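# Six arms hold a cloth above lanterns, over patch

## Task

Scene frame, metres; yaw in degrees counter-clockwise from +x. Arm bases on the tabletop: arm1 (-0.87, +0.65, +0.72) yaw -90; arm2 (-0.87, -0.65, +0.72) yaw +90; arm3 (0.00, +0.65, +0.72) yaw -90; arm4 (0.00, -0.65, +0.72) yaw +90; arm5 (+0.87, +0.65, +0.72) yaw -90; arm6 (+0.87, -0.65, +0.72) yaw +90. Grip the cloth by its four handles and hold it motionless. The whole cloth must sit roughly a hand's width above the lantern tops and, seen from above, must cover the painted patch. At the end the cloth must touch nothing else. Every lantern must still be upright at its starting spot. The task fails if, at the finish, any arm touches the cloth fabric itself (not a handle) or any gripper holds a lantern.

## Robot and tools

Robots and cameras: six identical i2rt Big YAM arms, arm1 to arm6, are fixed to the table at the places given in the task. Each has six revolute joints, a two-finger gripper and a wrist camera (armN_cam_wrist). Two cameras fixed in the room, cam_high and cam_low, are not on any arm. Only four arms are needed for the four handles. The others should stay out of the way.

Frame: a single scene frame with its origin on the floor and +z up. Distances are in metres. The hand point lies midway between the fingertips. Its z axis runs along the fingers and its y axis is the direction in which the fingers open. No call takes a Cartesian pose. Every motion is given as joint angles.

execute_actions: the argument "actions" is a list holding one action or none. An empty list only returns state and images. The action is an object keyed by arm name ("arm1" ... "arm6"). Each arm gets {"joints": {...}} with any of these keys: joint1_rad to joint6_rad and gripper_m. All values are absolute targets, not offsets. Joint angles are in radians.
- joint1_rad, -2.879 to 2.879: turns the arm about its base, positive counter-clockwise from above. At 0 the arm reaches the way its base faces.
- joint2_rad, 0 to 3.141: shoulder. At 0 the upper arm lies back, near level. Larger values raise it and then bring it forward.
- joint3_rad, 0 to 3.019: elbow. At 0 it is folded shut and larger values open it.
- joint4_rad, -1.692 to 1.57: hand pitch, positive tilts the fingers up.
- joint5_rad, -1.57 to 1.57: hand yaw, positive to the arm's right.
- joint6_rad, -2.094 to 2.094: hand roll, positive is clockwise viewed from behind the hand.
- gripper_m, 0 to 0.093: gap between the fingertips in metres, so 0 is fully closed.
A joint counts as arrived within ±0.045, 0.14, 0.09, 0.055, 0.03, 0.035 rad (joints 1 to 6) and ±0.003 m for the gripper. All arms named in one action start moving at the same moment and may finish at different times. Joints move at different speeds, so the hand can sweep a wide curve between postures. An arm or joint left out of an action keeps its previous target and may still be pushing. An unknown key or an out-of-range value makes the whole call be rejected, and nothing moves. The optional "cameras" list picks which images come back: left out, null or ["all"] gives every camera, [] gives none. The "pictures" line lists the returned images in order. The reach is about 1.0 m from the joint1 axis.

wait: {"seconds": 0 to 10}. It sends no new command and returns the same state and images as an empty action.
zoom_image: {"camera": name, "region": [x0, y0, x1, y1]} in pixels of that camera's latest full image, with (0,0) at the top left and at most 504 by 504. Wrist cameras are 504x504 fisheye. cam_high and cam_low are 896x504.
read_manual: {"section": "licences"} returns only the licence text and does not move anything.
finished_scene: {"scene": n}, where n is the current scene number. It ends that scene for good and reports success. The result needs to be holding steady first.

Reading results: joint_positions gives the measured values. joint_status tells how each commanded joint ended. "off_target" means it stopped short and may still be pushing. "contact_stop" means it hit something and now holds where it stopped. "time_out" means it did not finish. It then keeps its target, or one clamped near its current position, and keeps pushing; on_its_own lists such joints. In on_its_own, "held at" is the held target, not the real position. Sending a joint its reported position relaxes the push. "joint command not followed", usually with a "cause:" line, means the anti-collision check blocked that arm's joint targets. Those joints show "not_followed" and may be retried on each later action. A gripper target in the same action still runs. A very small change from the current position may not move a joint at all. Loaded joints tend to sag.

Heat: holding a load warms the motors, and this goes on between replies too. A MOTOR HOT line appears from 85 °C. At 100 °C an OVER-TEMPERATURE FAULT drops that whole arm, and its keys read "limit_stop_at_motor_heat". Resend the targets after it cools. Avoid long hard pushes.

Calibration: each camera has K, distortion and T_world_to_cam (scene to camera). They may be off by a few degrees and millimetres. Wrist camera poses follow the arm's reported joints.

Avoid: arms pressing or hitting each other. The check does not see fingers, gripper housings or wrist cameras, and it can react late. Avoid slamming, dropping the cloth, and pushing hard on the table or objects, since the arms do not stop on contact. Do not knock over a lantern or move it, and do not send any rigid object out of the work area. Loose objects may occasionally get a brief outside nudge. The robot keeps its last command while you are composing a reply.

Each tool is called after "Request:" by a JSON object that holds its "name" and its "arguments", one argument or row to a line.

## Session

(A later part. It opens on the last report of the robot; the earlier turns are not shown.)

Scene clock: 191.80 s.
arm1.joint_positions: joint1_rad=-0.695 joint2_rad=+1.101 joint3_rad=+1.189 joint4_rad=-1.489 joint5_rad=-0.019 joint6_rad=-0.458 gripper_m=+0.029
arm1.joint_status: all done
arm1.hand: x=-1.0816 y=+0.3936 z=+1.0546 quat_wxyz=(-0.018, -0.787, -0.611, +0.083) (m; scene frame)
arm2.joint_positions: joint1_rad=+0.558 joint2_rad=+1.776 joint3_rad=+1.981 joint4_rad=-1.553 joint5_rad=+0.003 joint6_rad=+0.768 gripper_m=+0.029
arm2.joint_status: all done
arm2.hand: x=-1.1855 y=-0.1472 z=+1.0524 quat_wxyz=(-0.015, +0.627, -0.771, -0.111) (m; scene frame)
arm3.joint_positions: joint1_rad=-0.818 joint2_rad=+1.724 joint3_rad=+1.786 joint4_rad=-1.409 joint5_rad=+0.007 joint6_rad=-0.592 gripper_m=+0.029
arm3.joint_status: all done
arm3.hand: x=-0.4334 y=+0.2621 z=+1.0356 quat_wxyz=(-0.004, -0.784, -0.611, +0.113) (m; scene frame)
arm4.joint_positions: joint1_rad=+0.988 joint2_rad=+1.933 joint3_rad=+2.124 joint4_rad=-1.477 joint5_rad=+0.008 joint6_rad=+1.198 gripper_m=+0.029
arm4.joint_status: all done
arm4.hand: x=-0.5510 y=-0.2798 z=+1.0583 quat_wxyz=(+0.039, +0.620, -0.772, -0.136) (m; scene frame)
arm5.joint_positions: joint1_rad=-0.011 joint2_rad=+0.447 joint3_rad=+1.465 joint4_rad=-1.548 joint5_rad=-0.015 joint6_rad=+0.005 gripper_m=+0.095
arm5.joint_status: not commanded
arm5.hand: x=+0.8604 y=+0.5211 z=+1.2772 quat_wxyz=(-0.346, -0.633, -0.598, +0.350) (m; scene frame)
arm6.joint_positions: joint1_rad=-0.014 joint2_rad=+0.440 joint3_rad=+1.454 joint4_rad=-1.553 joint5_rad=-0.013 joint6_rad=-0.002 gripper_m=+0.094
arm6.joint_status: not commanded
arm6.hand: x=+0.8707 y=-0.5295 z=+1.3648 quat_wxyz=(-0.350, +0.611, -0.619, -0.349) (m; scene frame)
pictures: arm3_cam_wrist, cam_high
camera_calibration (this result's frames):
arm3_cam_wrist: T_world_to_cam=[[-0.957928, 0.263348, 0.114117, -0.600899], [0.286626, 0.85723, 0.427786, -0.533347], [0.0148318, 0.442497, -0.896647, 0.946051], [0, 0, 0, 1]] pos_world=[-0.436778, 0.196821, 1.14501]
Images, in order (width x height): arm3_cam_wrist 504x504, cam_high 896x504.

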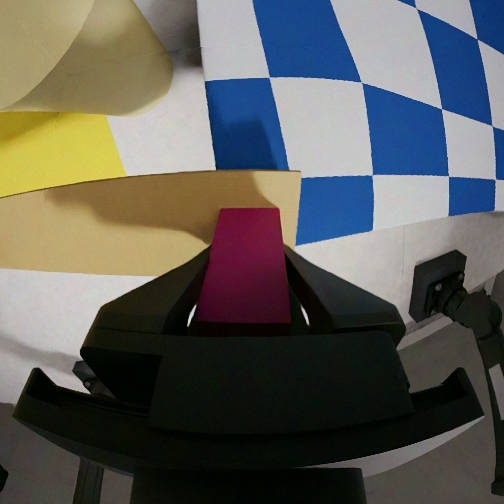

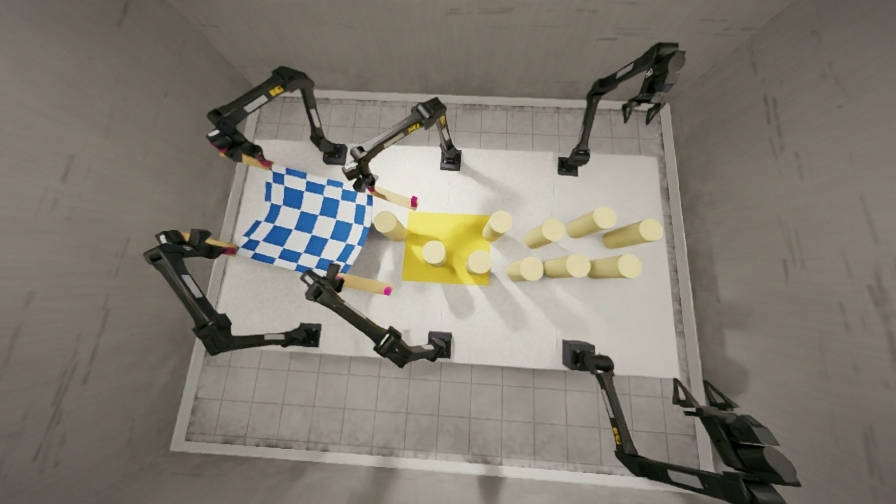

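Request:
{"name": "execute_actions", "arguments": {
  "actions": [
    {"arm1":{"joints":{"joint2_rad":1.04,"joint3_rad":1.515,"joint4_rad":-1.6}},"arm2":{"joints":{"joint2_rad":1.695,"joint3_rad":2.22,"joint4_rad":-1.545}},"arm3":{"joints":{"joint2_rad":1.634,"joint3_rad":2.035,"joint4_rad":-1.475}},"arm4":{"joints":{"joint2_rad":1.881,"joint3_rad":2.37,"joint4_rad":-1.515}}}
  ],
  "cameras": ["cam_high","cam_low","arm4_cam_wrist"]
}}

Scene clock: 196.37 s.
arm1.joint_positions: joint1_rad=-0.696 joint2_rad=+1.036 joint3_rad=+1.473 joint4_rad=-1.597 joint5_rad=-0.018 joint6_rad=-0.458 gripper_m=+0.029
arm1.joint_status: all done
arm1.hand: x=-1.0792 y=+0.3934 z=+1.1916 quat_wxyz=(-0.041, -0.773, -0.601, +0.200) (m; scene frame)
arm2.joint_positions: joint1_rad=+0.558 joint2_rad=+1.688 joint3_rad=+2.174 joint4_rad=-1.553 joint5_rad=+0.003 joint6_rad=+0.768 gripper_m=+0.029
arm2.joint_status: all done
arm2.hand: x=-1.1837 y=-0.1505 z=+1.1884 quat_wxyz=(-0.032, +0.610, -0.752, -0.247) (m; scene frame)
arm3.joint_positions: joint1_rad=-0.818 joint2_rad=+1.640 joint3_rad=+1.983 joint4_rad=-1.457 joint5_rad=+0.007 joint6_rad=-0.592 gripper_m=+0.029
arm3.joint_status: all done
arm3.hand: x=-0.4342 y=+0.2612 z=+1.1688 quat_wxyz=(-0.012, -0.768, -0.598, +0.227) (m; scene frame)
arm4.joint_positions: joint1_rad=+0.988 joint2_rad=+1.888 joint3_rad=+2.330 joint4_rad=-1.505 joint5_rad=+0.008 joint6_rad=+1.198 gripper_m=+0.029
arm4.joint_status: all done
arm4.hand: x=-0.5559 y=-0.2765 z=+1.1786 quat_wxyz=(+0.072, +0.606, -0.755, -0.240) (m; scene frame)
arm5.joint_positions: joint1_rad=-0.011 joint2_rad=+0.447 joint3_rad=+1.465 joint4_rad=-1.548 joint5_rad=-0.015 joint6_rad=+0.005 gripper_m=+0.095
arm5.joint_status: not commanded
arm5.hand: x=+0.8604 y=+0.5211 z=+1.2772 quat_wxyz=(-0.346, -0.633, -0.598, +0.350) (m; scene frame)
arm6.joint_positions: joint1_rad=-0.014 joint2_rad=+0.440 joint3_rad=+1.454 joint4_rad=-1.553 joint5_rad=-0.013 joint6_rad=-0.002 gripper_m=+0.094
arm6.joint_status: not commanded
arm6.hand: x=+0.8707 y=-0.5295 z=+1.3648 quat_wxyz=(-0.350, +0.611, -0.619, -0.349) (m; scene frame)
pictures: arm4_cam_wrist, cam_high, cam_low
camera_calibration (this result's frames):
arm4_cam_wrist: T_world_to_cam=[[0.876077, -0.151684, -0.457691, 0.985773], [0.0237926, -0.934474, 0.355236, -0.658264], [-0.481584, -0.322104, -0.815062, 0.72526], [0, 0, 0, 1]] pos_world=[-0.498678, -0.231995, 1.27615]
Images, in order (width x height): arm4_cam_wrist 504x504, cam_high 896x504, cam_low 896x504.

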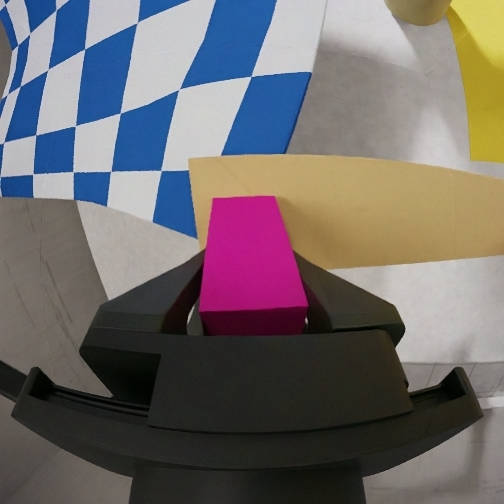

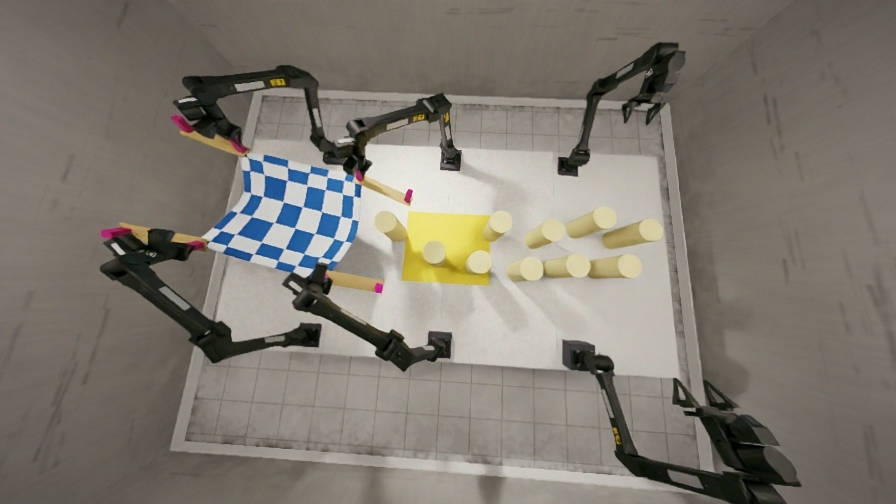

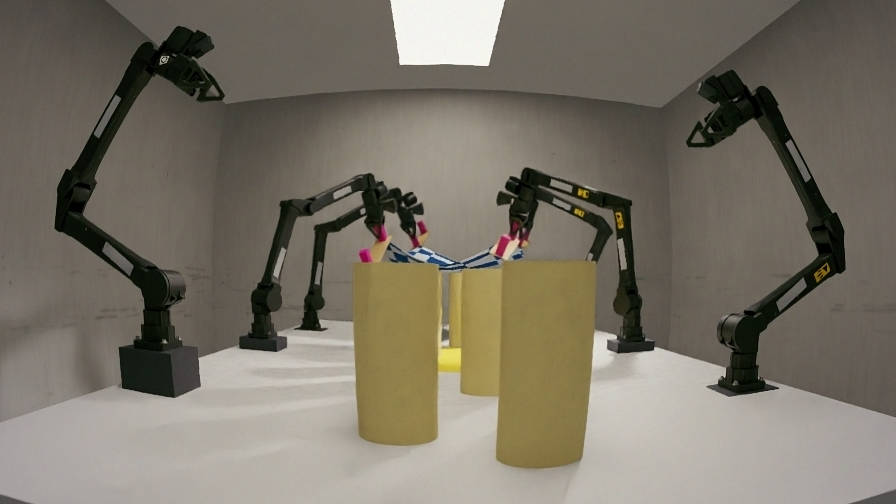

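Request:
{"name": "execute_actions", "arguments": {
  "actions": [
    {"arm1":{"joints":{"joint1_rad":-0.24,"joint2_rad":0.792,"joint3_rad":1.285,"joint4_rad":-1.538,"joint6_rad":-0.07}},"arm2":{"joints":{"joint1_rad":0.304,"joint2_rad":1.31,"joint3_rad":1.708,"joint4_rad":-1.443,"joint6_rad":0.471}},"arm3":{"joints":{"joint1_rad":-0.62,"joint2_rad":1.31,"joint3_rad":1.615,"joint4_rad":-1.4,"joint6_rad":-0.463}},"arm4":{"joints":{"joint1_rad":0.823,"joint2_rad":1.431,"joint3_rad":1.744,"joint4_rad":-1.408,"joint6_rad":0.984}}}
  ],
  "cameras": ["cam_high","cam_low"]
}}

Scene clock: 232.20 s.
arm1.joint_positions: joint1_rad=-0.243 joint2_rad=+0.793 joint3_rad=+1.281 joint4_rad=-1.554 joint5_rad=-0.020 joint6_rad=-0.072 gripper_m=+0.029
arm1.joint_status: all done
arm1.hand: x=-0.9287 y=+0.3932 z=+1.1741 quat_wxyz=(-0.145, -0.744, -0.621, +0.199) (m; scene frame)
arm2.joint_positions: joint1_rad=+0.295 joint2_rad=+1.316 joint3_rad=+1.704 joint4_rad=-1.466 joint5_rad=+0.001 joint6_rad=+0.479 gripper_m=+0.029
arm2.joint_status: all done
arm2.hand: x=-1.0058 y=-0.2087 z=+1.1689 quat_wxyz=(-0.095, +0.621, -0.745, -0.225) (m; scene frame)
arm3.joint_positions: joint1_rad=-0.616 joint2_rad=+1.314 joint3_rad=+1.617 joint4_rad=-1.406 joint5_rad=+0.009 joint6_rad=-0.480 gripper_m=+0.029
arm3.joint_status: all done
arm3.hand: x=-0.2776 y=+0.2762 z=+1.1656 quat_wxyz=(-0.047, -0.740, -0.631, +0.228) (m; scene frame)
arm4.joint_positions: joint1_rad=+0.817 joint2_rad=+1.436 joint3_rad=+1.734 joint4_rad=-1.413 joint5_rad=+0.009 joint6_rad=+1.000 gripper_m=+0.029
arm4.joint_status: all done
arm4.hand: x=-0.3695 y=-0.2959 z=+1.1672 quat_wxyz=(+0.023, +0.620, -0.752, -0.224) (m; scene frame)
arm5.joint_positions: joint1_rad=-0.011 joint2_rad=+0.447 joint3_rad=+1.465 joint4_rad=-1.548 joint5_rad=-0.015 joint6_rad=+0.005 gripper_m=+0.095
arm5.joint_status: not commanded
arm5.hand: x=+0.8604 y=+0.5211 z=+1.2772 quat_wxyz=(-0.346, -0.633, -0.598, +0.350) (m; scene frame)
arm6.joint_positions: joint1_rad=-0.014 joint2_rad=+0.440 joint3_rad=+1.454 joint4_rad=-1.553 joint5_rad=-0.013 joint6_rad=-0.002 gripper_m=+0.094
arm6.joint_status: not commanded
arm6.hand: x=+0.8707 y=-0.5295 z=+1.3648 quat_wxyz=(-0.350, +0.611, -0.619, -0.349) (m; scene frame)
pictures: cam_high, cam_low
Images, in order (width x height): cam_high 896x504, cam_low 896x504.

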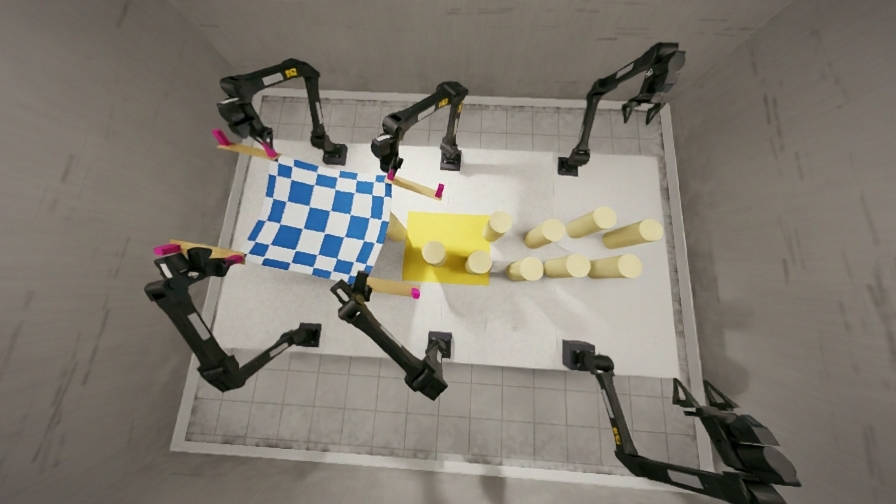

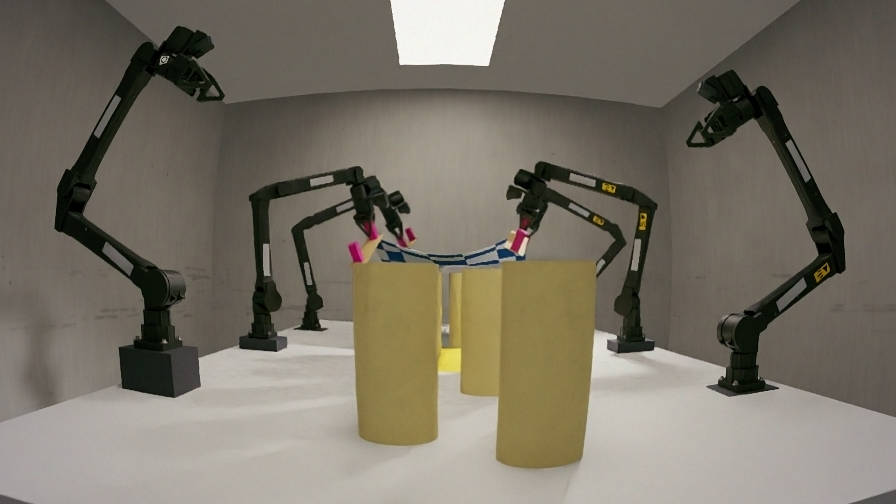

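Request:
{"name": "zoom_image", "arguments": {
  "camera": "cam_low",
  "region": [340, 200, 560, 320]
}}

Region (340, 200, 560, 320) of cam_low's 896x504 image, scaled by 2.291, with more detail than that image has; it fills the top 275 rows of this view, and the rest is white.

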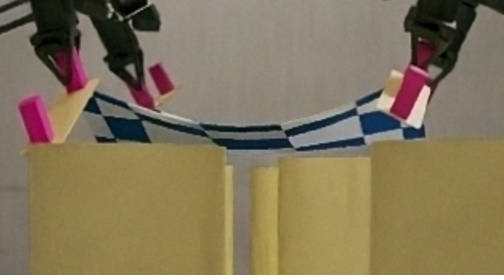

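Request:
{"name": "execute_actions", "arguments": {
  "actions": [
    {"arm1":{"joints":{"joint1_rad":0.21,"joint2_rad":0.848,"joint3_rad":1.36,"joint4_rad":-1.533,"joint6_rad":0.325}},"arm2":{"joints":{"joint1_rad":-0.047,"joint2_rad":1.17,"joint3_rad":1.62,"joint4_rad":-1.496,"joint6_rad":0.068}},"arm3":{"joints":{"joint1_rad":-0.33,"joint2_rad":1.08,"joint3_rad":1.44,"joint4_rad":-1.407,"joint6_rad":-0.225}},"arm4":{"joints":{"joint1_rad":0.534,"joint2_rad":1.104,"joint3_rad":1.468,"joint4_rad":-1.41,"joint6_rad":0.643}}}
  ],
  "cameras": ["cam_high","cam_low"]
}}

Scene clock: 251.07 s.
arm1.joint_positions: joint1_rad=+0.208 joint2_rad=+0.861 joint3_rad=+1.301 joint4_rad=-1.541 joint5_rad=-0.020 joint6_rad=+0.322 gripper_m=+0.029
arm1.joint_status: all done
arm1.hand: x=-0.8079 y=+0.3682 z=+1.1660 quat_wxyz=(-0.198, -0.730, -0.645, +0.111) (m; scene frame)
arm2.joint_positions: joint1_rad=-0.054 joint2_rad=+1.173 joint3_rad=+1.610 joint4_rad=-1.487 joint5_rad=+0.001 joint6_rad=+0.075 gripper_m=+0.029
arm2.joint_status: all done
arm2.hand: x=-0.8493 y=-0.2450 z=+1.1813 quat_wxyz=(-0.181, +0.639, -0.725, -0.184) (m; scene frame)
arm3.joint_positions: joint1_rad=-0.331 joint2_rad=+1.080 joint3_rad=+1.438 joint4_rad=-1.406 joint5_rad=+0.012 joint6_rad=-0.244 gripper_m=+0.029
arm3.joint_status: all done
arm3.hand: x=-0.1334 y=+0.2909 z=+1.1739 quat_wxyz=(-0.115, -0.720, -0.644, +0.232) (m; scene frame)
arm4.joint_positions: joint1_rad=+0.524 joint2_rad=+1.102 joint3_rad=+1.462 joint4_rad=-1.408 joint5_rad=+0.007 joint6_rad=+0.661 gripper_m=+0.029
arm4.joint_status: all done
arm4.hand: x=-0.1925 y=-0.3086 z=+1.1816 quat_wxyz=(-0.053, +0.632, -0.731, -0.252) (m; scene frame)
arm5.joint_positions: joint1_rad=-0.011 joint2_rad=+0.447 joint3_rad=+1.465 joint4_rad=-1.548 joint5_rad=-0.015 joint6_rad=+0.005 gripper_m=+0.095
arm5.joint_status: not commanded
arm5.hand: x=+0.8604 y=+0.5211 z=+1.2772 quat_wxyz=(-0.346, -0.633, -0.598, +0.350) (m; scene frame)
arm6.joint_positions: joint1_rad=-0.014 joint2_rad=+0.440 joint3_rad=+1.454 joint4_rad=-1.553 joint5_rad=-0.013 joint6_rad=-0.002 gripper_m=+0.094
arm6.joint_status: not commanded
arm6.hand: x=+0.8707 y=-0.5295 z=+1.3648 quat_wxyz=(-0.350, +0.611, -0.619, -0.349) (m; scene frame)
pictures: cam_high, cam_low
Images, in order (width x height): cam_high 896x504, cam_low 896x504.

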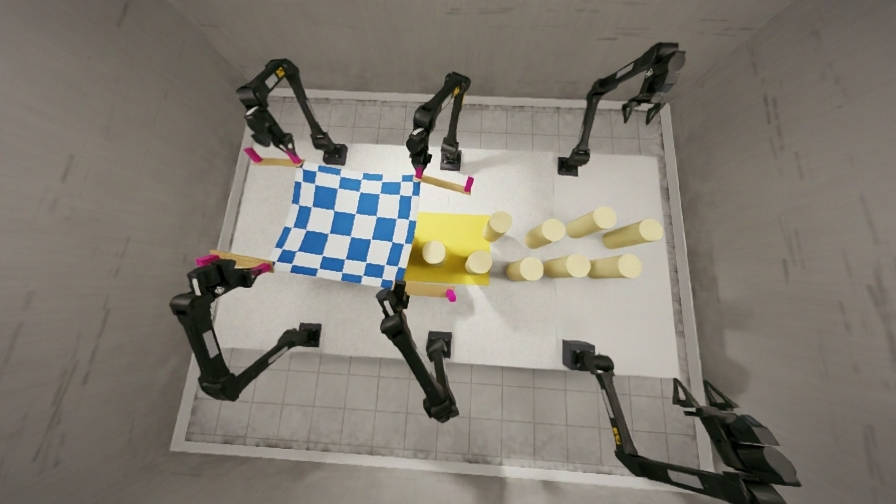

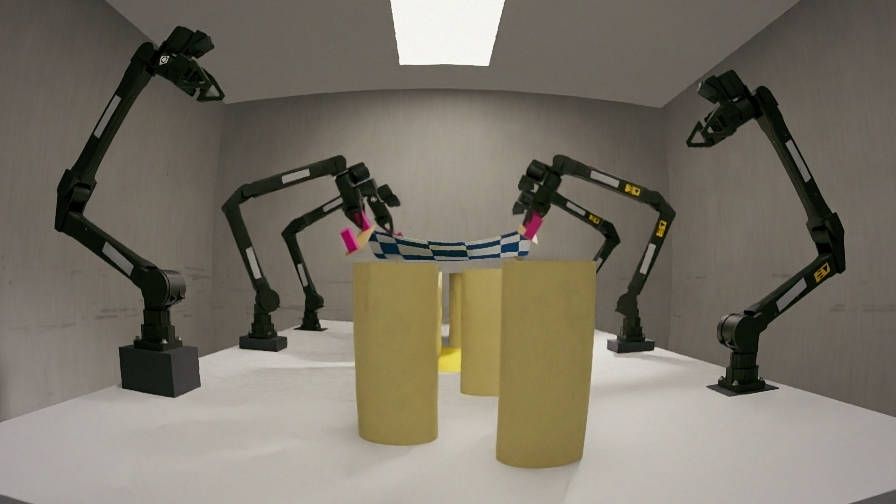

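Request:
{"name": "execute_actions", "arguments": {
  "actions": [
    {"arm1":{"joints":{"joint1_rad":0.575,"joint2_rad":1.096,"joint3_rad":1.56,"joint4_rad":-1.52,"joint6_rad":0.637}},"arm2":{"joints":{"joint1_rad":-0.47,"joint2_rad":1.2145,"joint3_rad":1.71,"joint4_rad":-1.515,"joint6_rad":-0.408}},"arm3":{"joints":{"joint1_rad":0.074,"joint2_rad":1.025,"joint3_rad":1.435,"joint4_rad":-1.455,"joint6_rad":0.135}},"arm4":{"joints":{"joint1_rad":0.06,"joint2_rad":0.979,"joint3_rad":1.42,"joint4_rad":-1.485,"joint6_rad":0.11}}}
  ],
  "cameras": ["cam_high","cam_low"]
}}

Scene clock: 268.63 s.
arm1.joint_positions: joint1_rad=+0.577 joint2_rad=+1.120 joint3_rad=+1.508 joint4_rad=-1.524 joint5_rad=-0.015 joint6_rad=+0.634 gripper_m=+0.029
arm1.joint_status: all done
arm1.hand: x=-0.6633 y=+0.3291 z=+1.1808 quat_wxyz=(-0.205, -0.715, -0.667, +0.035) (m; scene frame)
arm2.joint_positions: joint1_rad=-0.475 joint2_rad=+1.223 joint3_rad=+1.644 joint4_rad=-1.504 joint5_rad=-0.001 joint6_rad=-0.400 gripper_m=+0.029
arm2.joint_status: all done
arm2.hand: x=-0.6792 y=-0.2759 z=+1.1759 quat_wxyz=(-0.228, +0.661, -0.710, -0.084) (m; scene frame)
arm3.joint_positions: joint1_rad=+0.067 joint2_rad=+1.052 joint3_rad=+1.438 joint4_rad=-1.443 joint5_rad=+0.011 joint6_rad=+0.117 gripper_m=+0.029
arm3.joint_status: all done
arm3.hand: x=+0.0160 y=+0.2828 z=+1.1790 quat_wxyz=(-0.190, -0.708, -0.658, +0.170) (m; scene frame)
arm4.joint_positions: joint1_rad=+0.069 joint2_rad=+0.985 joint3_rad=+1.405 joint4_rad=-1.476 joint5_rad=+0.003 joint6_rad=+0.130 gripper_m=+0.029
arm4.joint_status: all done
arm4.hand: x=-0.0205 y=-0.3114 z=+1.1864 quat_wxyz=(-0.163, +0.661, -0.706, -0.195) (m; scene frame)
arm5.joint_positions: joint1_rad=-0.011 joint2_rad=+0.447 joint3_rad=+1.465 joint4_rad=-1.548 joint5_rad=-0.015 joint6_rad=+0.005 gripper_m=+0.095
arm5.joint_status: not commanded
arm5.hand: x=+0.8604 y=+0.5211 z=+1.2772 quat_wxyz=(-0.346, -0.633, -0.598, +0.350) (m; scene frame)
arm6.joint_positions: joint1_rad=-0.014 joint2_rad=+0.440 joint3_rad=+1.454 joint4_rad=-1.553 joint5_rad=-0.013 joint6_rad=-0.002 gripper_m=+0.094
arm6.joint_status: not commanded
arm6.hand: x=+0.8707 y=-0.5295 z=+1.3648 quat_wxyz=(-0.350, +0.611, -0.619, -0.349) (m; scene frame)
pictures: cam_high, cam_low
Images, in order (width x height): cam_high 896x504, cam_low 896x504.

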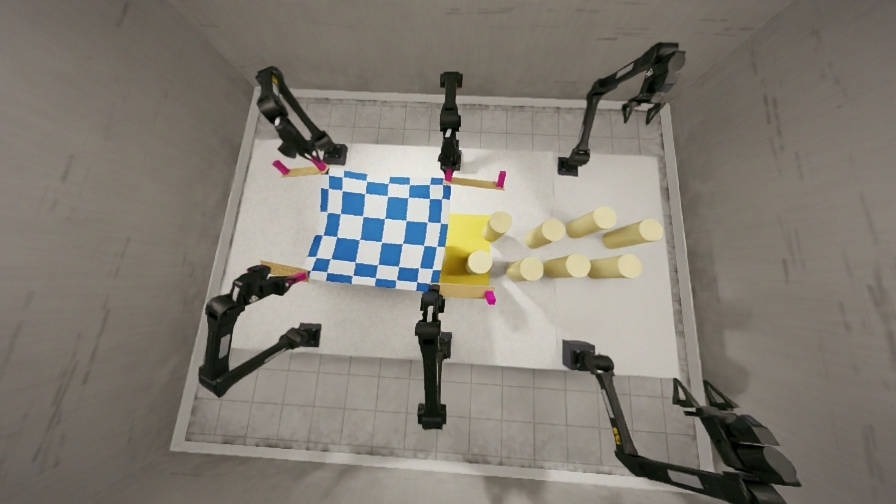

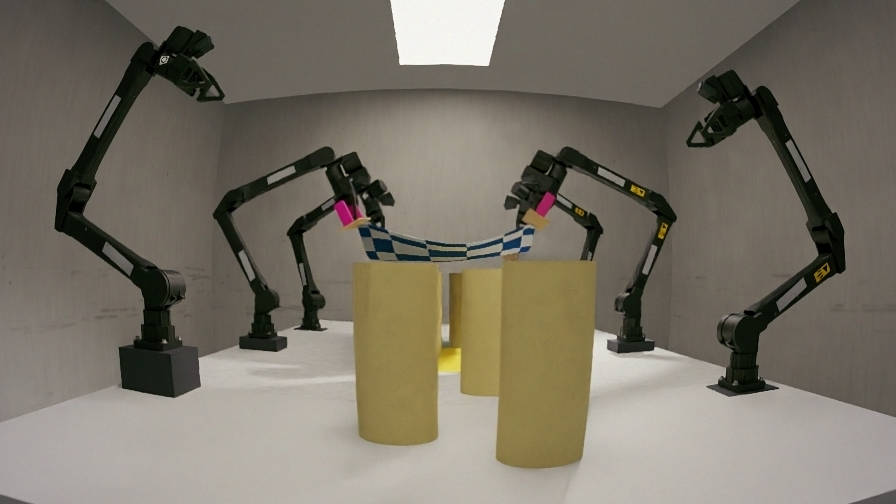

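Request:
{"name": "execute_actions", "arguments": {
  "actions": [
    {"arm1":{"joints":{"joint1_rad":0.79,"joint2_rad":1.415,"joint3_rad":1.895,"joint4_rad":-1.57,"joint6_rad":0.8}},"arm2":{"joints":{"joint1_rad":-0.81,"joint2_rad":1.405,"joint3_rad":1.945,"joint4_rad":-1.535,"joint6_rad":-0.8}},"arm3":{"joints":{"joint1_rad":0.465,"joint2_rad":1.135,"joint3_rad":1.605,"joint4_rad":-1.515,"joint6_rad":0.47}},"arm4":{"joints":{"joint1_rad":-0.425,"joint2_rad":1.055,"joint3_rad":1.54,"joint4_rad":-1.485,"joint6_rad":-0.43}}}
  ],
  "cameras": ["cam_high","cam_low"]
}}

Scene clock: 286.47 s.
arm1.joint_positions: joint1_rad=+0.796 joint2_rad=+1.444 joint3_rad=+1.839 joint4_rad=-1.561 joint5_rad=-0.012 joint6_rad=+0.796 gripper_m=+0.029
arm1.joint_status: all done
arm1.hand: x=-0.5185 y=+0.2975 z=+1.1919 quat_wxyz=(-0.193, -0.699, -0.689, -0.005) (m; scene frame)
arm2.joint_positions: joint1_rad=-0.818 joint2_rad=+1.428 joint3_rad=+1.883 joint4_rad=-1.524 joint5_rad=-0.006 joint6_rad=-0.791 gripper_m=+0.029
arm2.joint_status: all done
arm2.hand: x=-0.5098 y=-0.3090 z=+1.1942 quat_wxyz=(-0.248, +0.677, -0.692, +0.001) (m; scene frame)
arm3.joint_positions: joint1_rad=+0.459 joint2_rad=+1.154 joint3_rad=+1.530 joint4_rad=-1.505 joint5_rad=+0.015 joint6_rad=+0.454 gripper_m=+0.029
arm3.joint_status: all done
arm3.hand: x=+0.1645 y=+0.2951 z=+1.1780 quat_wxyz=(-0.203, -0.696, -0.684, +0.081) (m; scene frame)
arm4.joint_positions: joint1_rad=-0.417 joint2_rad=+1.064 joint3_rad=+1.480 joint4_rad=-1.481 joint5_rad=+0.001 joint6_rad=-0.412 gripper_m=+0.029
arm4.joint_status: all done
arm4.hand: x=+0.1506 y=-0.3163 z=+1.1953 quat_wxyz=(-0.234, +0.681, -0.688, -0.089) (m; scene frame)
arm5.joint_positions: joint1_rad=-0.011 joint2_rad=+0.447 joint3_rad=+1.465 joint4_rad=-1.548 joint5_rad=-0.015 joint6_rad=+0.005 gripper_m=+0.095
arm5.joint_status: not commanded
arm5.hand: x=+0.8604 y=+0.5211 z=+1.2772 quat_wxyz=(-0.346, -0.633, -0.598, +0.350) (m; scene frame)
arm6.joint_positions: joint1_rad=-0.014 joint2_rad=+0.440 joint3_rad=+1.454 joint4_rad=-1.553 joint5_rad=-0.013 joint6_rad=-0.002 gripper_m=+0.094
arm6.joint_status: not commanded
arm6.hand: x=+0.8707 y=-0.5295 z=+1.3648 quat_wxyz=(-0.350, +0.611, -0.619, -0.349) (m; scene frame)
pictures: cam_high, cam_low
Images, in order (width x height): cam_high 896x504, cam_low 896x504.

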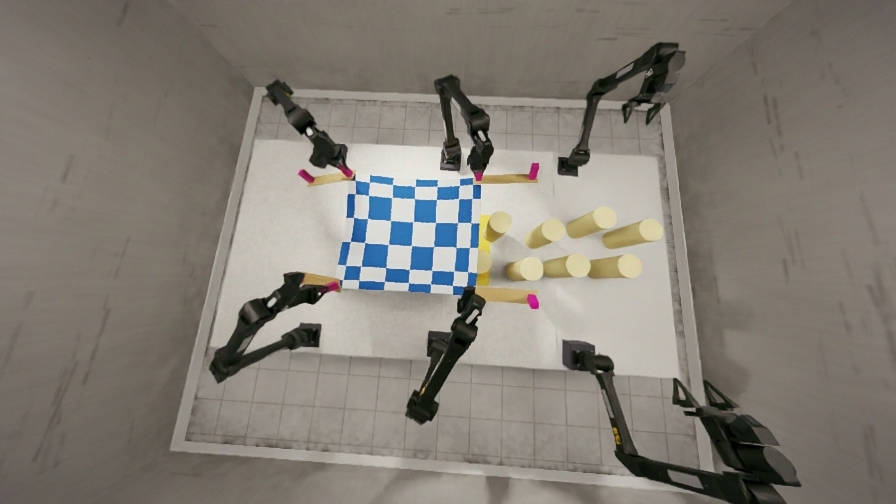

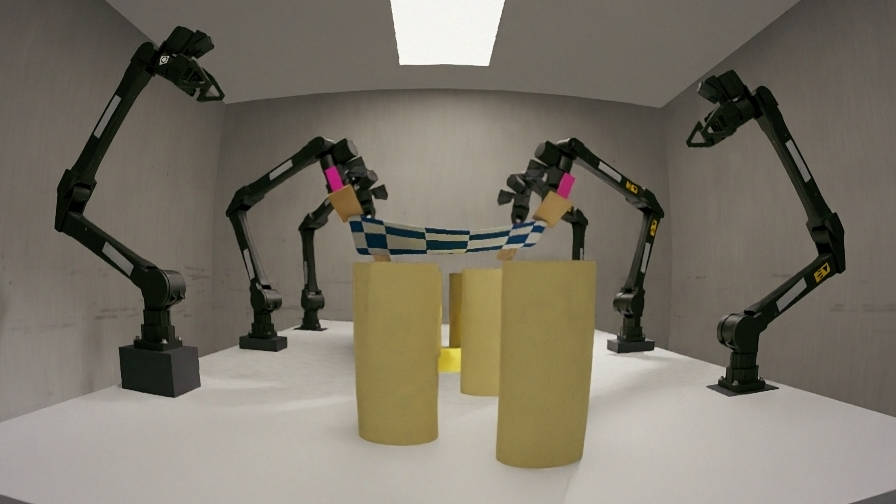

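Request:
{"name": "execute_actions", "arguments": {
  "actions": [
    {"arm1":{"joints":{"joint1_rad":0.955,"joint2_rad":1.705,"joint3_rad":2.19,"joint4_rad":-1.51,"joint6_rad":0.965}},"arm2":{"joints":{"joint1_rad":-1.003,"joint2_rad":1.70,"joint3_rad":2.26,"joint4_rad":-1.535,"joint6_rad":-1.005}},"arm3":{"joints":{"joint1_rad":0.77,"joint2_rad":1.418,"joint3_rad":1.84,"joint4_rad":-1.5,"joint6_rad":0.78}},"arm4":{"joints":{"joint1_rad":-0.788,"joint2_rad":1.272,"joint3_rad":1.688,"joint4_rad":-1.445,"joint6_rad":-0.795}}}
  ],
  "cameras": ["cam_high","cam_low"]
}}

Scene clock: 302.07 s.
arm1.joint_positions: joint1_rad=+0.960 joint2_rad=+1.742 joint3_rad=+2.136 joint4_rad=-1.501 joint5_rad=-0.011 joint6_rad=+0.960 gripper_m=+0.029
arm1.joint_status: all done
arm1.hand: x=-0.3650 y=+0.2852 z=+1.1725 quat_wxyz=(-0.218, -0.695, -0.684, -0.042) (m; scene frame)
arm2.joint_positions: joint1_rad=-1.005 joint2_rad=+1.729 joint3_rad=+2.200 joint4_rad=-1.524 joint5_rad=-0.012 joint6_rad=-0.995 gripper_m=+0.029
arm2.joint_status: all done
arm2.hand: x=-0.3569 y=-0.3199 z=+1.1805 quat_wxyz=(-0.252, +0.682, -0.685, +0.048) (m; scene frame)
arm3.joint_positions: joint1_rad=+0.761 joint2_rad=+1.447 joint3_rad=+1.773 joint4_rad=-1.505 joint5_rad=+0.019 joint6_rad=+0.765 gripper_m=+0.029
arm3.joint_status: all done
arm3.hand: x=+0.3348 y=+0.2802 z=+1.1647 quat_wxyz=(-0.193, -0.703, -0.684, +0.017) (m; scene frame)
arm4.joint_positions: joint1_rad=-0.783 joint2_rad=+1.295 joint3_rad=+1.647 joint4_rad=-1.457 joint5_rad=-0.004 joint6_rad=-0.780 gripper_m=+0.029
arm4.joint_status: all done
arm4.hand: x=+0.3212 y=-0.3303 z=+1.1869 quat_wxyz=(-0.231, +0.685, -0.691, -0.002) (m; scene frame)
arm5.joint_positions: joint1_rad=-0.011 joint2_rad=+0.447 joint3_rad=+1.465 joint4_rad=-1.548 joint5_rad=-0.015 joint6_rad=+0.005 gripper_m=+0.095
arm5.joint_status: not commanded
arm5.hand: x=+0.8604 y=+0.5211 z=+1.2772 quat_wxyz=(-0.346, -0.633, -0.598, +0.350) (m; scene frame)
arm6.joint_positions: joint1_rad=-0.014 joint2_rad=+0.440 joint3_rad=+1.454 joint4_rad=-1.553 joint5_rad=-0.013 joint6_rad=-0.002 gripper_m=+0.094
arm6.joint_status: not commanded
arm6.hand: x=+0.8707 y=-0.5295 z=+1.3648 quat_wxyz=(-0.350, +0.611, -0.619, -0.349) (m; scene frame)
pictures: cam_high, cam_low
Images, in order (width x height): cam_high 896x504, cam_low 896x504.

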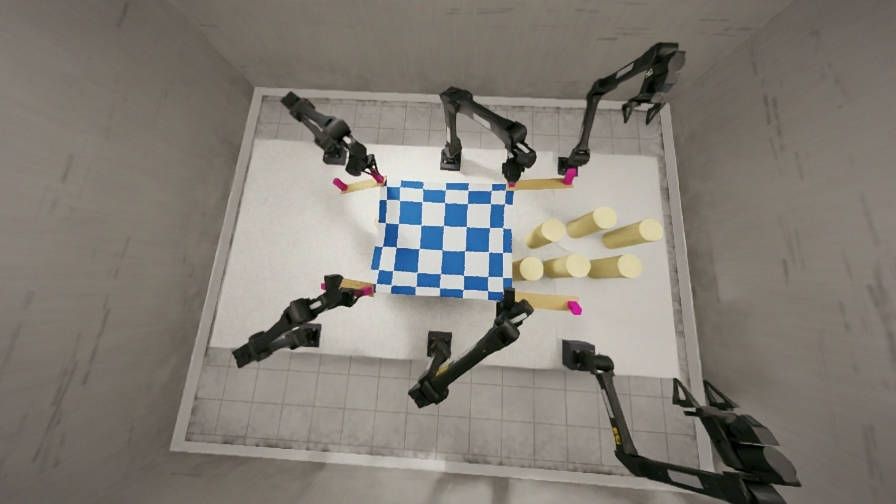

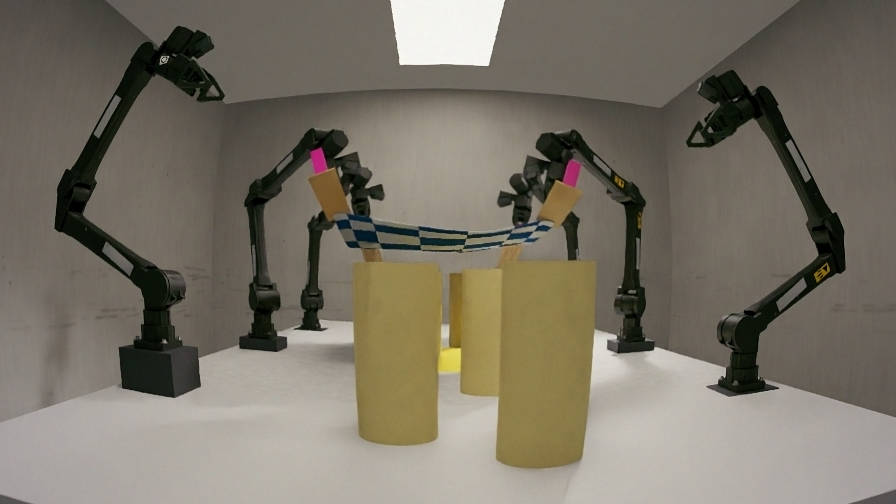

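Request:
{"name": "zoom_image", "arguments": {
  "camera": "cam_low",
  "region": [300, 140, 600, 300]
}}

Request:
{"name": "zoom_image", "arguments": {
  "camera": "cam_high",
  "region": [320, 150, 600, 330]
}}

Region (300, 140, 600, 300) of cam_low's 896x504 image, scaled by 1.680, with more detail than that image has; it fills the top 269 rows of this view, and the rest is white.

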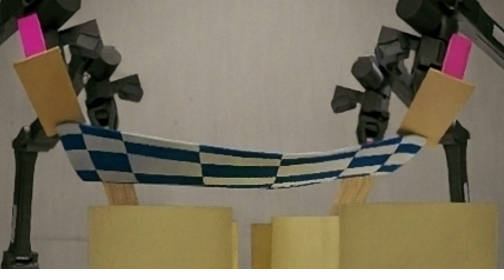

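Region (320, 150, 600, 330) of cam_high's 896x504 image, scaled by 1.800, with more detail than that image has; it fills the top 324 rows of this view, and the rest is white.

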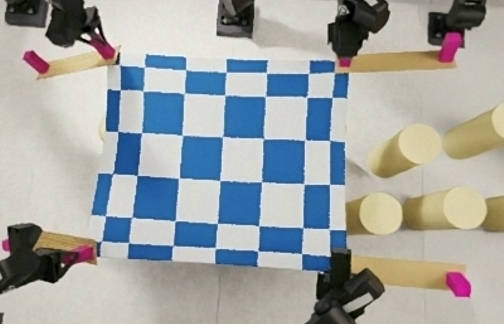

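Request:
{"name": "execute_actions", "arguments": {
  "actions": [
    {"arm1":{"joints":{"joint2_rad":1.665}},"arm2":{"joints":{"joint2_rad":1.67}},"arm3":{"joints":{"joint1_rad":0.80,"joint6_rad":0.8}},"arm4":{"joints":{"joint1_rad":-0.82,"joint6_rad":-0.815}}}
  ],
  "cameras": ["cam_high","cam_low"]
}}

Request:
{"name": "zoom_image", "arguments": {
  "camera": "cam_low",
  "region": [300, 140, 600, 300]
}}

Scene clock: 317.77 s.
arm1.joint_positions: joint1_rad=+0.960 joint2_rad=+1.701 joint3_rad=+2.141 joint4_rad=-1.498 joint5_rad=-0.011 joint6_rad=+0.961 gripper_m=+0.029
arm1.joint_status: all done
arm1.hand: x=-0.3741 y=+0.2918 z=+1.2001 quat_wxyz=(-0.242, -0.690, -0.680, -0.046) (m; scene frame)
arm2.joint_positions: joint1_rad=-1.005 joint2_rad=+1.698 joint3_rad=+2.200 joint4_rad=-1.524 joint5_rad=-0.012 joint6_rad=-0.995 gripper_m=+0.029
arm2.joint_status: all done
arm2.hand: x=-0.3655 y=-0.3255 z=+1.1986 quat_wxyz=(-0.266, +0.680, -0.682, +0.052) (m; scene frame)
arm3.joint_positions: joint1_rad=+0.766 joint2_rad=+1.447 joint3_rad=+1.773 joint4_rad=-1.505 joint5_rad=+0.022 joint6_rad=+0.785 gripper_m=+0.029
arm3.joint_status: all done
arm3.hand: x=+0.3361 y=+0.2813 z=+1.1647 quat_wxyz=(-0.193, -0.708, -0.679, +0.016) (m; scene frame)
arm4.joint_positions: joint1_rad=-0.790 joint2_rad=+1.295 joint3_rad=+1.647 joint4_rad=-1.457 joint5_rad=-0.006 joint6_rad=-0.800 gripper_m=+0.029
arm4.joint_status: all done
arm4.hand: x=+0.3232 y=-0.3323 z=+1.1869 quat_wxyz=(-0.231, +0.690, -0.686, +0.000) (m; scene frame)
arm5.joint_positions: joint1_rad=-0.011 joint2_rad=+0.447 joint3_rad=+1.465 joint4_rad=-1.548 joint5_rad=-0.015 joint6_rad=+0.005 gripper_m=+0.095
arm5.joint_status: not commanded
arm5.hand: x=+0.8604 y=+0.5211 z=+1.2772 quat_wxyz=(-0.346, -0.633, -0.598, +0.350) (m; scene frame)
arm6.joint_positions: joint1_rad=-0.014 joint2_rad=+0.440 joint3_rad=+1.454 joint4_rad=-1.553 joint5_rad=-0.013 joint6_rad=-0.002 gripper_m=+0.094
arm6.joint_status: not commanded
arm6.hand: x=+0.8707 y=-0.5295 z=+1.3648 quat_wxyz=(-0.350, +0.611, -0.619, -0.349) (m; scene frame)
pictures: cam_high, cam_low
Images, in order (width x height): cam_high 896x504, cam_low 896x504.

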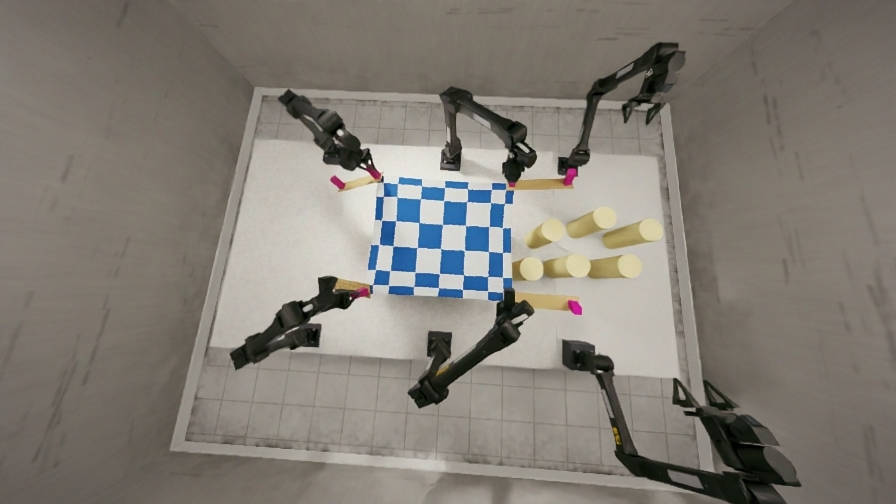

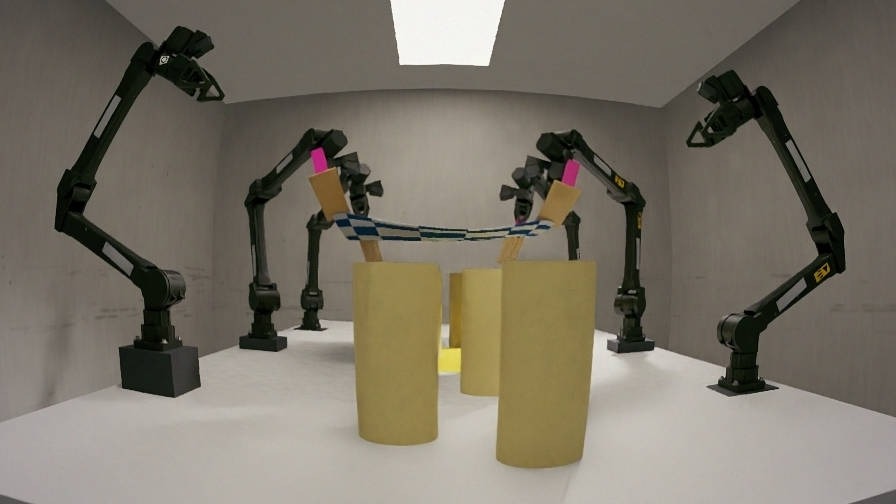

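Region (300, 140, 600, 300) of cam_low's 896x504 image, scaled by 1.680, with more detail than that image has; it fills the top 269 rows of this view, and the rest is white.

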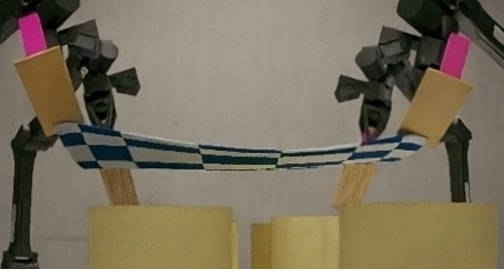

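Request:
{"name": "execute_actions", "arguments": {
  "actions": [
    {"arm1":{"joints":{"joint3_rad":2.1}},"arm2":{"joints":{"joint3_rad":2.16}},"arm4":{"joints":{"joint3_rad":1.62}}}
  ]
}}

Request:
{"name": "zoom_image", "arguments": {
  "camera": "cam_low",
  "region": [300, 140, 600, 300]
}}

Scene clock: 322.73 s.
arm1.joint_positions: joint1_rad=+0.960 joint2_rad=+1.698 joint3_rad=+2.097 joint4_rad=-1.494 joint5_rad=-0.011 joint6_rad=+0.961 gripper_m=+0.029
arm1.joint_status: all done
arm1.hand: x=-0.3765 y=+0.2935 z=+1.1815 quat_wxyz=(-0.224, -0.694, -0.683, -0.043) (m; scene frame)
arm2.joint_positions: joint1_rad=-1.005 joint2_rad=+1.695 joint3_rad=+2.159 joint4_rad=-1.524 joint5_rad=-0.012 joint6_rad=-0.996 gripper_m=+0.029
arm2.joint_status: all done
arm2.hand: x=-0.3678 y=-0.3266 z=+1.1817 quat_wxyz=(-0.249, +0.683, -0.685, +0.048) (m; scene frame)
arm3.joint_positions: joint1_rad=+0.766 joint2_rad=+1.447 joint3_rad=+1.773 joint4_rad=-1.505 joint5_rad=+0.026 joint6_rad=+0.785 gripper_m=+0.029
arm3.joint_status: not commanded
arm3.hand: x=+0.3356 y=+0.2809 z=+1.1647 quat_wxyz=(-0.193, -0.709, -0.678, +0.018) (m; scene frame)
arm4.joint_positions: joint1_rad=-0.790 joint2_rad=+1.293 joint3_rad=+1.608 joint4_rad=-1.457 joint5_rad=-0.008 joint6_rad=-0.801 gripper_m=+0.029
arm4.joint_status: all done
arm4.hand: x=+0.3199 y=-0.3351 z=+1.1695 quat_wxyz=(-0.213, +0.693, -0.689, -0.001) (m; scene frame)
arm5.joint_positions: joint1_rad=-0.011 joint2_rad=+0.447 joint3_rad=+1.465 joint4_rad=-1.548 joint5_rad=-0.015 joint6_rad=+0.005 gripper_m=+0.095
arm5.joint_status: not commanded
arm5.hand: x=+0.8604 y=+0.5211 z=+1.2772 quat_wxyz=(-0.346, -0.633, -0.598, +0.350) (m; scene frame)
arm6.joint_positions: joint1_rad=-0.014 joint2_rad=+0.440 joint3_rad=+1.454 joint4_rad=-1.553 joint5_rad=-0.013 joint6_rad=-0.002 gripper_m=+0.094
arm6.joint_status: not commanded
arm6.hand: x=+0.8707 y=-0.5295 z=+1.3648 quat_wxyz=(-0.350, +0.611, -0.619, -0.349) (m; scene frame)
pictures: arm1_cam_wrist, arm2_cam_wrist, arm3_cam_wrist, arm4_cam_wrist, arm5_cam_wrist, arm6_cam_wrist, cam_high, cam_low
camera_calibration (this result's frames):
arm1_cam_wrist: T_world_to_cam=[[-0.926939, -0.0288898, -0.374097, 0.104317], [-0.161705, 0.930446, 0.328819, -0.718532], [0.338577, 0.365289, -0.867138, 1.17362], [0, 0, 0, 1]] pos_world=[-0.416857, 0.242857, 1.29299]
arm2_cam_wrist: T_world_to_cam=[[0.90758, -0.0684172, 0.414267, -0.176233], [-0.205961, -0.932322, 0.297246, -0.729191], [0.365893, -0.355097, -0.860249, 1.16082], [0, 0, 0, 1]] pos_world=[-0.414976, -0.279694, 1.28835]
arm3_cam_wrist: T_world_to_cam=[[-0.963415, 0.0122887, -0.267734, 0.633197], [-0.0747326, 0.947011, 0.312385, -0.594668], [0.257386, 0.320965, -0.911446, 1.01213], [0, 0, 0, 1]] pos_world=[0.305082, 0.230517, 1.2778]
arm4_cam_wrist: T_world_to_cam=[[0.957389, -0.0402205, 0.285989, -0.652904], [-0.125282, -0.95007, 0.285784, -0.606977], [0.260215, -0.309435, -0.914625, 1.00414], [0, 0, 0, 1]] pos_world=[0.28775, -0.292216, 1.27859]
Images, in order (width x height): arm1_cam_wrist 504x504, arm2_cam_wrist 504x504, arm3_cam_wrist 504x504, arm4_cam_wrist 504x504, arm5_cam_wrist 504x504, arm6_cam_wrist 504x504, cam_high 896x504, cam_low 896x504.

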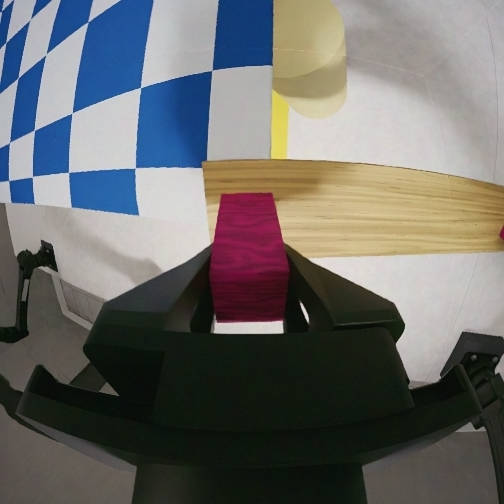

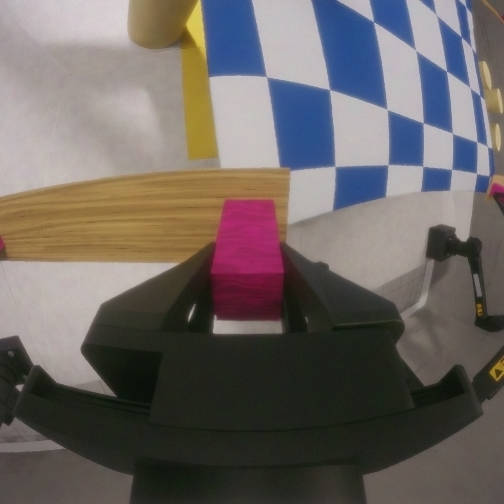

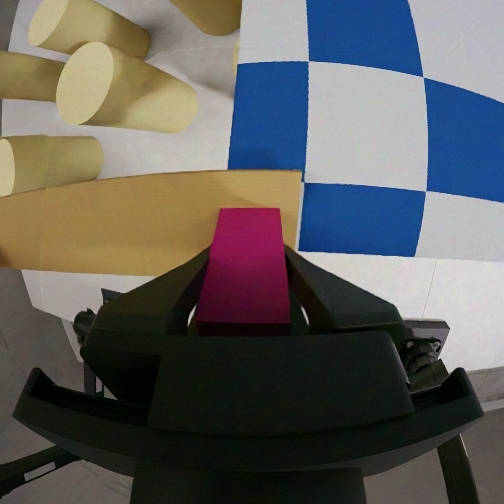

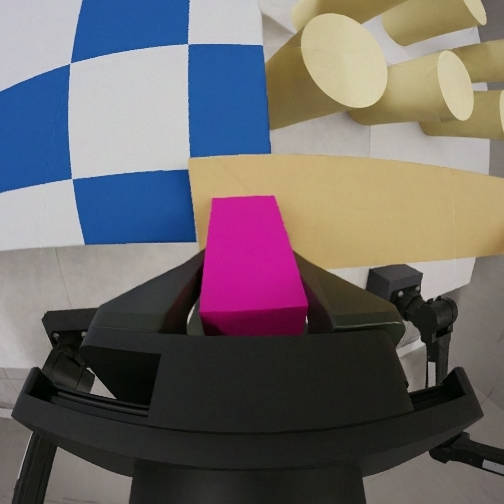

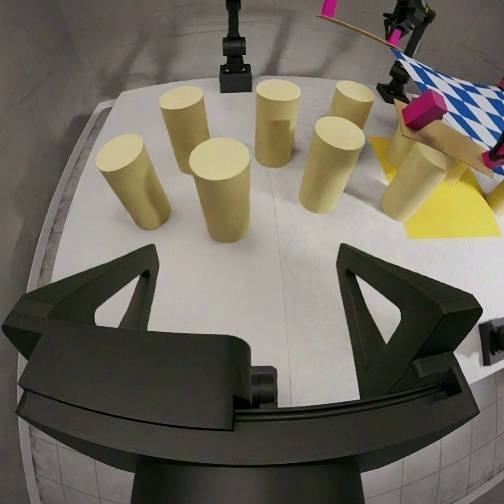

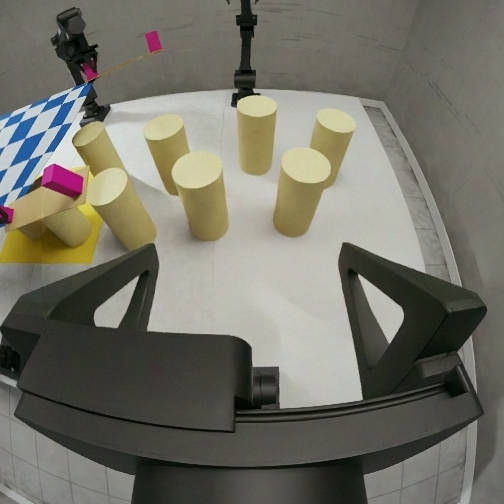

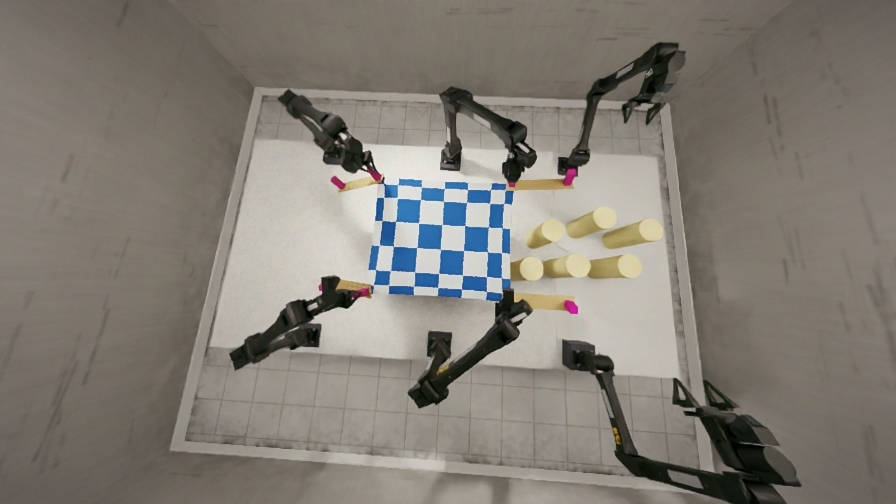

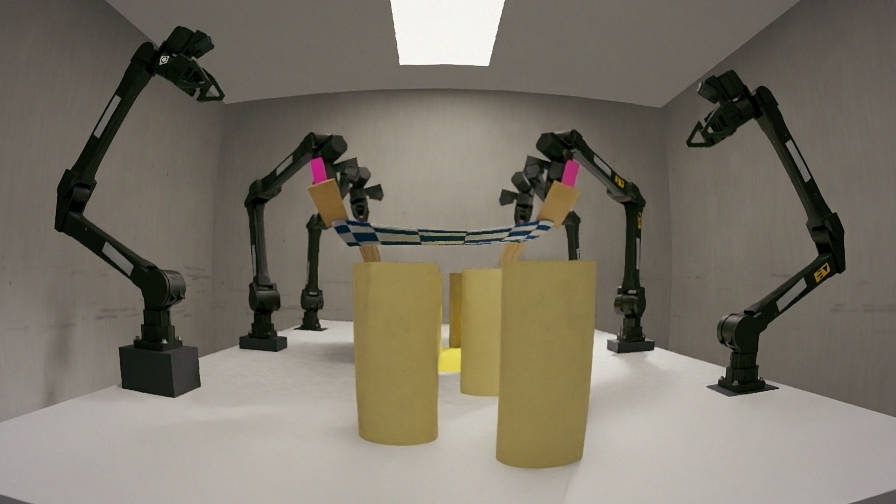

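Region (300, 140, 600, 300) of cam_low's 896x504 image, scaled by 1.680, with more detail than that image has; it fills the top 269 rows of this view, and the rest is white.

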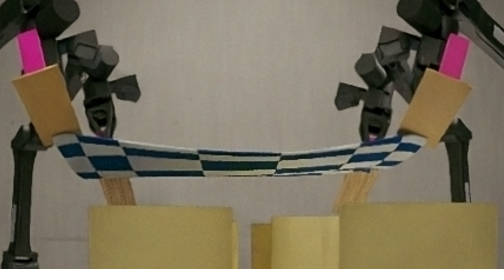

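Request:
{"name": "finished_scene", "arguments": {
  "scene": 1
}}

The scene is finished: the task was done.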